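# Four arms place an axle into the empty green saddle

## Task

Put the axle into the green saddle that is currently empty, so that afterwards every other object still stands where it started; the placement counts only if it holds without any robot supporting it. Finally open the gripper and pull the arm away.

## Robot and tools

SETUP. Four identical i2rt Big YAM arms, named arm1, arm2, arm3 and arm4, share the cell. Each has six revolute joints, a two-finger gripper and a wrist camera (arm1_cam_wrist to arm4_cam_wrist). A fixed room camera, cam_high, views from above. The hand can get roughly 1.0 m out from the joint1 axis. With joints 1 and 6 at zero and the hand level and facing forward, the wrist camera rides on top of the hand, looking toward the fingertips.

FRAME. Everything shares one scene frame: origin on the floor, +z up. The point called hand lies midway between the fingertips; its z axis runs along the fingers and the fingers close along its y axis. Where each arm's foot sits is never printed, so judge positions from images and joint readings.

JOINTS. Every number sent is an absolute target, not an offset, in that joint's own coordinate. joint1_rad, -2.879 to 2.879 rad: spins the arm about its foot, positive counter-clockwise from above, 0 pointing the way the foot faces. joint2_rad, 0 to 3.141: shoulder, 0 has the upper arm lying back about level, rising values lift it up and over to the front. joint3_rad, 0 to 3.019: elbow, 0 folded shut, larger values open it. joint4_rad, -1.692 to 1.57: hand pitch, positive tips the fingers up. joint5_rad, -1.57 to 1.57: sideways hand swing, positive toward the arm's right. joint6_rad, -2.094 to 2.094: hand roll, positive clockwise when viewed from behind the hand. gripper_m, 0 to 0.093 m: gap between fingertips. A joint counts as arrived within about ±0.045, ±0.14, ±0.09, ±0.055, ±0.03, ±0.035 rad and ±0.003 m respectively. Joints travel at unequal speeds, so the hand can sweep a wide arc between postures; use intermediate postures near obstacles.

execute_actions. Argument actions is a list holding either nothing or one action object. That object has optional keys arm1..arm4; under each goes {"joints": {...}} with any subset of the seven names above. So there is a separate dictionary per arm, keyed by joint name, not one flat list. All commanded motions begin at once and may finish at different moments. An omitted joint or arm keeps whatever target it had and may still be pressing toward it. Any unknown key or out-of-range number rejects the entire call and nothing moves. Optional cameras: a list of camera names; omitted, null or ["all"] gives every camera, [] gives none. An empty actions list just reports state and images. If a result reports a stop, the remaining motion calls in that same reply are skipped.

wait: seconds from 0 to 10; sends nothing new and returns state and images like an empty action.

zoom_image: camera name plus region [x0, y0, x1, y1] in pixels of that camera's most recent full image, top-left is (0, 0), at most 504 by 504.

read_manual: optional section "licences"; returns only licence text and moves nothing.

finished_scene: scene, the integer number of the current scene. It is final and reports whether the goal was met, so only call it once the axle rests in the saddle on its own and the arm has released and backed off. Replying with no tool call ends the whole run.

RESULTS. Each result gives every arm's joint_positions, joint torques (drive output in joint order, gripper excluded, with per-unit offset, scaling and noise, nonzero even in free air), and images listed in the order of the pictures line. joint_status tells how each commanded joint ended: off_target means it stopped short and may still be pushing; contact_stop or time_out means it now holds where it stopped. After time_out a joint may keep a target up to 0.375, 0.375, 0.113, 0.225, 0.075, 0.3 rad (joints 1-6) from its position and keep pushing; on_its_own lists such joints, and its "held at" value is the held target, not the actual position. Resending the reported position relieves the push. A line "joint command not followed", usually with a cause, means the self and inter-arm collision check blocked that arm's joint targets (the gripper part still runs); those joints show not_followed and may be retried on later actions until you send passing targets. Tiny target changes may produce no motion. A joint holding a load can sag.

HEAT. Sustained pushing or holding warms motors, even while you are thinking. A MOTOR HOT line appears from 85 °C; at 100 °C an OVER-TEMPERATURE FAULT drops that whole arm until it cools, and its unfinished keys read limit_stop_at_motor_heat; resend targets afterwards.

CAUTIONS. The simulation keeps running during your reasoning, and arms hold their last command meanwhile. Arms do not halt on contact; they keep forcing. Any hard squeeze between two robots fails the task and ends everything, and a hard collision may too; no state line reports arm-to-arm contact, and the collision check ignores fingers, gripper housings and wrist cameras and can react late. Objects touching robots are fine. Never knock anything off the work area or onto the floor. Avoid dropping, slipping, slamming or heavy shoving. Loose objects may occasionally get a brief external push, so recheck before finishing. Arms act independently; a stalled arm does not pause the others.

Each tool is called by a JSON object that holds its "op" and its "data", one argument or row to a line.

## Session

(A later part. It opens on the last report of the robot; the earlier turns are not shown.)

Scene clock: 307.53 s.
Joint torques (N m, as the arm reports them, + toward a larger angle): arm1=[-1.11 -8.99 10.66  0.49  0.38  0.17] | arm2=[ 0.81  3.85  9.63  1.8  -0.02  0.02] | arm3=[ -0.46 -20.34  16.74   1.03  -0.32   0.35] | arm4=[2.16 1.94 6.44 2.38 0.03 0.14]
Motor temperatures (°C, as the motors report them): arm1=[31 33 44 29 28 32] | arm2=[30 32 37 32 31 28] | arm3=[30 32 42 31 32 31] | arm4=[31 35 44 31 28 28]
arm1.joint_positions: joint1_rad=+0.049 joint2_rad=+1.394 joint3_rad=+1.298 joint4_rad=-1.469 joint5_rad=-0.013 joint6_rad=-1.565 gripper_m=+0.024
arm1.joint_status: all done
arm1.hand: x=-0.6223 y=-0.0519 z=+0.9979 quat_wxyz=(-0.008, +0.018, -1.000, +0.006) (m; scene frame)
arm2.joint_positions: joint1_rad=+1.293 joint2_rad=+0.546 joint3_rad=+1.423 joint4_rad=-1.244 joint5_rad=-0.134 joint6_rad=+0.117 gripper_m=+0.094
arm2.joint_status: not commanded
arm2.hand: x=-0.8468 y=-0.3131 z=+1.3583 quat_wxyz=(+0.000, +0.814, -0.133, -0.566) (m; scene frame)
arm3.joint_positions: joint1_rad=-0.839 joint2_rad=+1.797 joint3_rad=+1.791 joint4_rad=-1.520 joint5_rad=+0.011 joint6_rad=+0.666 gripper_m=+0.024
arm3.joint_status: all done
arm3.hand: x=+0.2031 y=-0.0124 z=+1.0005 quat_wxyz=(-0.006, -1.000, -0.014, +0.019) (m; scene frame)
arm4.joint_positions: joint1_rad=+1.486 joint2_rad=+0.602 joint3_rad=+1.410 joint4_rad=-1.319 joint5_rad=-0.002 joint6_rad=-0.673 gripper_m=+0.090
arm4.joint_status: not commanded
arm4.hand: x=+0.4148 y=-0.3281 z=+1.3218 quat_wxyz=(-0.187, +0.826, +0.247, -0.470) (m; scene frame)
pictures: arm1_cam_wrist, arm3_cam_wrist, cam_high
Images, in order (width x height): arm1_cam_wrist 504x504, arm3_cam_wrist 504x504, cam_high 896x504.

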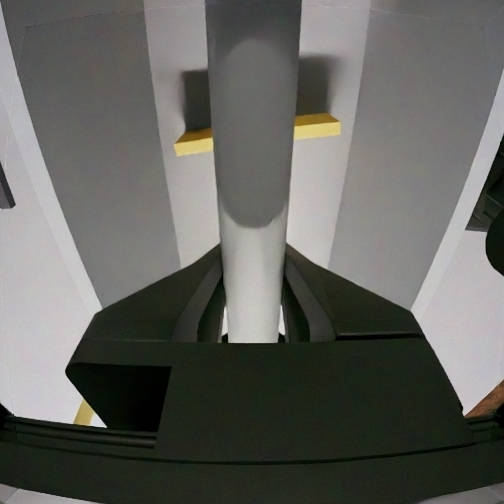

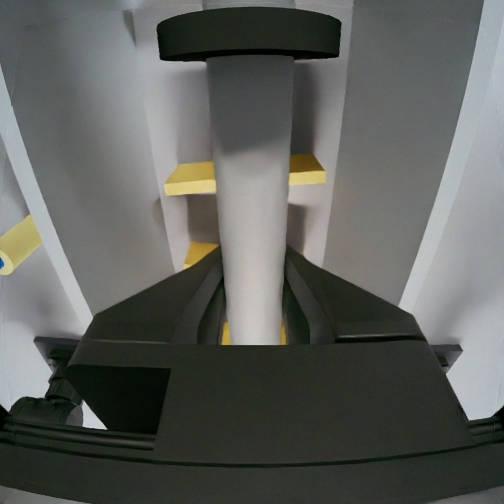

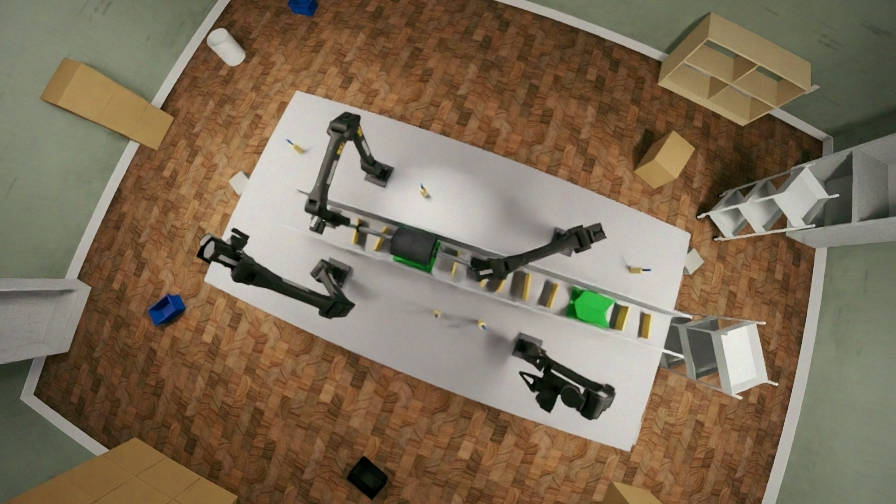

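{"op": "execute_actions", "data": {
  "actions": [
    {"arm3":{"joints":{"joint2_rad":1.80,"joint3_rad":1.57,"joint4_rad":-1.20,"joint6_rad":0.68}},"arm1":{"joints":{"joint2_rad":1.435,"joint3_rad":1.095,"joint4_rad":-1.175}}}
  ],
  "cameras": ["cam_high","arm1_cam_wrist","arm3_cam_wrist"]
}}

Scene clock: 315.37 s.
Joint torques (N m, as the arm reports them, + toward a larger angle): arm1=[-0.74 -8.7   9.53  0.72  0.38  0.17] | arm2=[0.61 3.85 9.67 1.81 0.   0.  ] | arm3=[ -1.14 -21.27  10.28   0.6   -0.11   0.01] | arm4=[2.19 1.98 6.46 2.39 0.03 0.14]
Motor temperatures (°C, as the motors report them): arm1=[31 33 44 29 28 32] | arm2=[30 32 37 32 31 28] | arm3=[30 33 43 31 32 32] | arm4=[31 34 43 32 28 28]
arm1.joint_positions: joint1_rad=+0.044 joint2_rad=+1.459 joint3_rad=+1.072 joint4_rad=-1.174 joint5_rad=-0.013 joint6_rad=-1.565 gripper_m=+0.024
arm1.joint_status: all done
arm1.hand: x=-0.6238 y=-0.0522 z=+0.8895 quat_wxyz=(-0.008, +0.016, -1.000, +0.008) (m; scene frame)
arm2.joint_positions: joint1_rad=+1.293 joint2_rad=+0.546 joint3_rad=+1.423 joint4_rad=-1.244 joint5_rad=-0.134 joint6_rad=+0.117 gripper_m=+0.094
arm2.joint_status: not commanded
arm2.hand: x=-0.8468 y=-0.3131 z=+1.3583 quat_wxyz=(+0.000, +0.814, -0.133, -0.566) (m; scene frame)
arm3.joint_positions: joint1_rad=-0.835 joint2_rad=+1.848 joint3_rad=+1.551 joint4_rad=-1.205 joint5_rad=+0.006 joint6_rad=+0.672 gripper_m=+0.024
arm3.joint_status: all done
arm3.hand: x=+0.2004 y=-0.0184 z=+0.8833 quat_wxyz=(-0.015, -0.999, -0.014, +0.027) (m; scene frame)
arm4.joint_positions: joint1_rad=+1.486 joint2_rad=+0.602 joint3_rad=+1.410 joint4_rad=-1.319 joint5_rad=-0.002 joint6_rad=-0.673 gripper_m=+0.090
arm4.joint_status: not commanded
arm4.hand: x=+0.4148 y=-0.3281 z=+1.3218 quat_wxyz=(-0.187, +0.826, +0.247, -0.470) (m; scene frame)
pictures: arm1_cam_wrist, arm3_cam_wrist, cam_high
Images, in order (width x height): arm1_cam_wrist 504x504, arm3_cam_wrist 504x504, cam_high 896x504.

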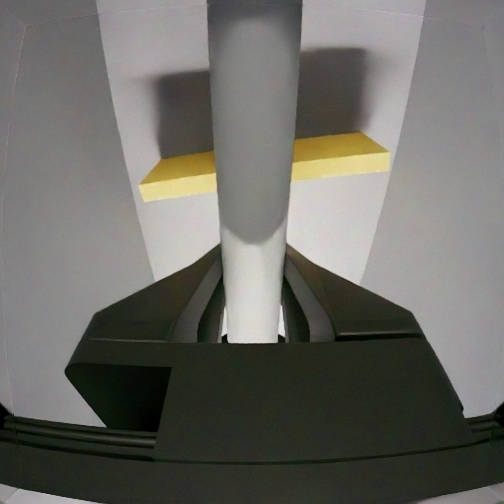

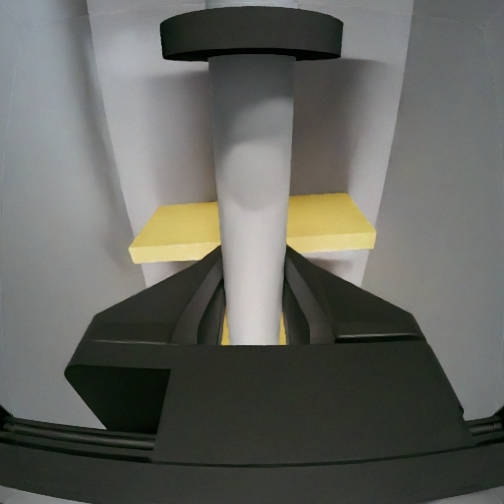

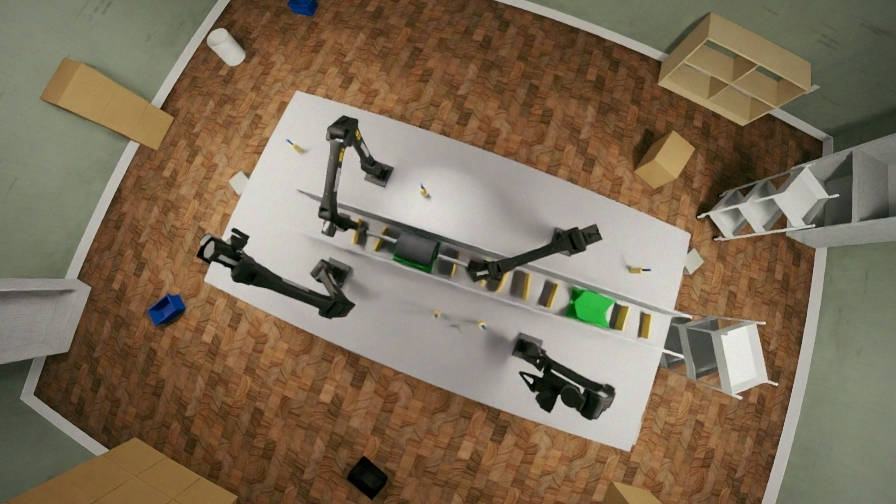

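Settle slightly, release, retreat.

{"op": "execute_actions", "data": {
  "actions": [
    {"arm3":{"joints":{"joint2_rad":1.84}},"arm1":{"joints":{"joint2_rad":1.46,"joint3_rad":1.07}}}
  ],
  "cameras": []
}}

{"op": "execute_actions", "data": {
  "actions": [
    {"arm3":{"joints":{"gripper_m":0.07}},"arm1":{"joints":{"gripper_m":0.07}}}
  ],
  "cameras": []
}}

{"op": "execute_actions", "data": {
  "actions": [
    {"arm3":{"joints":{"joint2_rad":1.75,"joint3_rad":2.0,"joint4_rad":-1.62}},"arm1":{"joints":{"joint2_rad":1.36,"joint3_rad":1.5,"joint4_rad":-1.62}}}
  ]
}}

Scene clock: 320.33 s.
Joint torques (N m, as the arm reports them, + toward a larger angle): arm1=[-0.79 -6.81  7.86  0.56  0.36  0.18] | arm2=[0.82 4.2  9.68 1.8  0.   0.  ] | arm3=[ -0.64 -17.03  10.2    0.67  -0.19   0.03] | arm4=[2.18 1.95 6.46 2.39 0.03 0.14]
Motor temperatures (°C, as the motors report them): arm1=[31 33 43 29 28 32] | arm2=[30 32 37 32 31 28] | arm3=[30 33 41 31 32 32] | arm4=[31 34 43 32 28 28]
arm1.joint_positions: joint1_rad=+0.044 joint2_rad=+1.459 joint3_rad=+1.068 joint4_rad=-1.170 joint5_rad=-0.012 joint6_rad=-1.565 gripper_m=+0.024
arm1.joint_status: all done
arm1.hand: x=-0.6240 y=-0.0515 z=+0.8880 quat_wxyz=(-0.008, +0.016, -1.000, +0.007) (m; scene frame)
arm2.joint_positions: joint1_rad=+1.293 joint2_rad=+0.546 joint3_rad=+1.423 joint4_rad=-1.244 joint5_rad=-0.134 joint6_rad=+0.117 gripper_m=+0.094
arm2.joint_status: not commanded
arm2.hand: x=-0.8468 y=-0.3131 z=+1.3583 quat_wxyz=(+0.000, +0.814, -0.133, -0.566) (m; scene frame)
arm3.joint_positions: joint1_rad=-0.835 joint2_rad=+1.848 joint3_rad=+1.551 joint4_rad=-1.205 joint5_rad=+0.006 joint6_rad=+0.672 gripper_m=+0.024
arm3.joint_status: all done
arm3.hand: x=+0.2002 y=-0.0185 z=+0.8833 quat_wxyz=(-0.016, -0.999, -0.014, +0.027) (m; scene frame)
arm4.joint_positions: joint1_rad=+1.486 joint2_rad=+0.602 joint3_rad=+1.410 joint4_rad=-1.319 joint5_rad=-0.002 joint6_rad=-0.673 gripper_m=+0.090
arm4.joint_status: not commanded
arm4.hand: x=+0.4148 y=-0.3281 z=+1.3218 quat_wxyz=(-0.187, +0.826, +0.247, -0.470) (m; scene frame)
pictures: none
No camera images: the call's "cameras" was empty. Leave "cameras" out to get every camera's image.

Scene clock: 321.00 s.
Joint torques (N m, as the arm reports them, + toward a larger angle): arm1=[-0.44 -7.12  7.81  0.56  0.03  0.17] | arm2=[0.88 4.04 9.64 1.83 0.   0.01] | arm3=[ -0.78 -17.61  10.23   0.47  -0.02  -0.02] | arm4=[2.16 1.96 6.43 2.37 0.03 0.14]
Motor temperatures (°C, as the motors report them): arm1=[31 33 43 29 28 32] | arm2=[30 32 37 32 31 28] | arm3=[30 33 41 31 32 31] | arm4=[31 34 43 32 28 28]
arm1.joint_positions: joint1_rad=+0.038 joint2_rad=+1.459 joint3_rad=+1.067 joint4_rad=-1.170 joint5_rad=-0.004 joint6_rad=-1.565 gripper_m=+0.070
arm1.joint_status: all done
arm1.hand: x=-0.6278 y=-0.0515 z=+0.8879 quat_wxyz=(-0.004, +0.013, -1.000, +0.007) (m; scene frame)
arm2.joint_positions: joint1_rad=+1.293 joint2_rad=+0.546 joint3_rad=+1.423 joint4_rad=-1.244 joint5_rad=-0.134 joint6_rad=+0.117 gripper_m=+0.094
arm2.joint_status: not commanded
arm2.hand: x=-0.8468 y=-0.3131 z=+1.3583 quat_wxyz=(+0.000, +0.814, -0.133, -0.566) (m; scene frame)
arm3.joint_positions: joint1_rad=-0.835 joint2_rad=+1.848 joint3_rad=+1.551 joint4_rad=-1.205 joint5_rad=+0.003 joint6_rad=+0.672 gripper_m=+0.070
arm3.joint_status: all done
arm3.hand: x=+0.2006 y=-0.0189 z=+0.8833 quat_wxyz=(-0.017, -0.999, -0.014, +0.026) (m; scene frame)
arm4.joint_positions: joint1_rad=+1.486 joint2_rad=+0.602 joint3_rad=+1.410 joint4_rad=-1.319 joint5_rad=-0.002 joint6_rad=-0.673 gripper_m=+0.090
arm4.joint_status: not commanded
arm4.hand: x=+0.4148 y=-0.3281 z=+1.3218 quat_wxyz=(-0.187, +0.826, +0.247, -0.470) (m; scene frame)
pictures: none
No camera images: the call's "cameras" was empty. Leave "cameras" out to get every camera's image.

Scene clock: 322.20 s.
Joint torques (N m, as the arm reports them, + toward a larger angle): arm1=[-0.31 -5.63 11.46  0.56  0.02  0.18] | arm2=[ 0.81  3.93  9.62  1.88 -0.02  0.  ] | arm3=[  0.18 -16.33  11.79  -0.33  -0.03   0.  ] | arm4=[2.15 1.92 6.45 2.37 0.03 0.13]
Motor temperatures (°C, as the motors report them): arm1=[31 33 44 29 28 32] | arm2=[30 32 37 32 31 28] | arm3=[30 33 41 31 32 31] | arm4=[31 34 43 32 28 28]
arm1.joint_positions: joint1_rad=+0.038 joint2_rad=+1.354 joint3_rad=+1.464 joint4_rad=-1.613 joint5_rad=-0.004 joint6_rad=-1.565 gripper_m=+0.070
arm1.joint_status: all done
arm1.hand: x=-0.6285 y=-0.0512 z=+1.0766 quat_wxyz=(-0.004, +0.013, -0.999, +0.037) (m; scene frame)
arm2.joint_positions: joint1_rad=+1.293 joint2_rad=+0.546 joint3_rad=+1.423 joint4_rad=-1.244 joint5_rad=-0.134 joint6_rad=+0.117 gripper_m=+0.094
arm2.joint_status: not commanded
arm2.hand: x=-0.8468 y=-0.3131 z=+1.3583 quat_wxyz=(+0.000, +0.814, -0.133, -0.566) (m; scene frame)
arm3.joint_positions: joint1_rad=-0.835 joint2_rad=+1.744 joint3_rad=+1.967 joint4_rad=-1.604 joint5_rad=+0.003 joint6_rad=+0.672 gripper_m=+0.070
arm3.joint_status: all done
arm3.hand: x=+0.1999 y=-0.0205 z=+1.0990 quat_wxyz=(-0.055, -0.996, -0.014, +0.072) (m; scene frame)
arm4.joint_positions: joint1_rad=+1.486 joint2_rad=+0.602 joint3_rad=+1.410 joint4_rad=-1.319 joint5_rad=-0.002 joint6_rad=-0.673 gripper_m=+0.090
arm4.joint_status: not commanded
arm4.hand: x=+0.4148 y=-0.3281 z=+1.3218 quat_wxyz=(-0.187, +0.826, +0.247, -0.470) (m; scene frame)
pictures: arm1_cam_wrist, arm2_cam_wrist, arm3_cam_wrist, arm4_cam_wrist, cam_high
Images, in order (width x height): arm1_cam_wrist 504x504, arm2_cam_wrist 504x504, arm3_cam_wrist 504x504, arm4_cam_wrist 504x504, cam_high 896x504.

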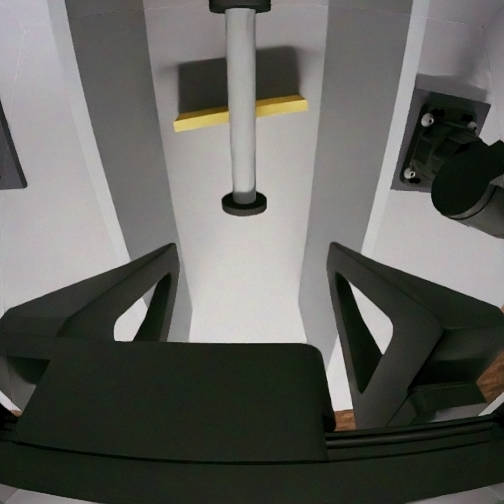

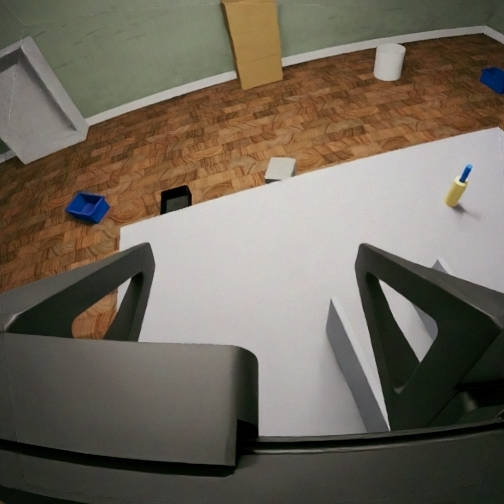

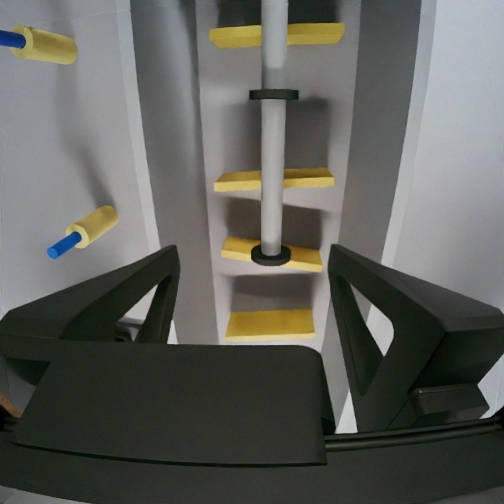

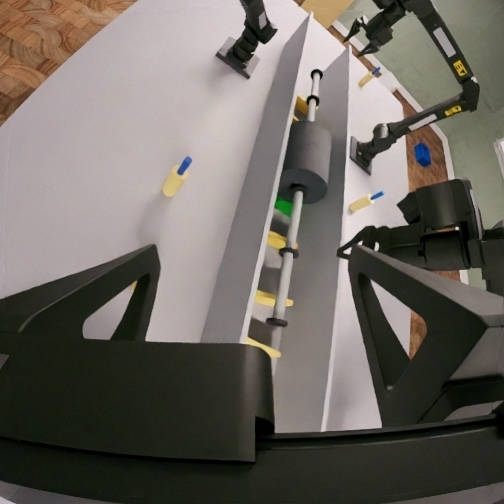

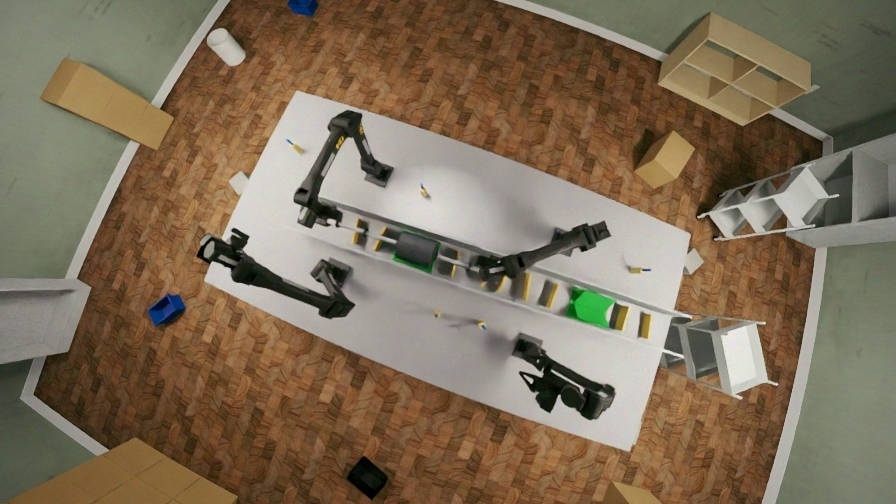

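{"op": "finished_scene", "data": {
  "scene": 1
}}

The scene is finished: the task was done.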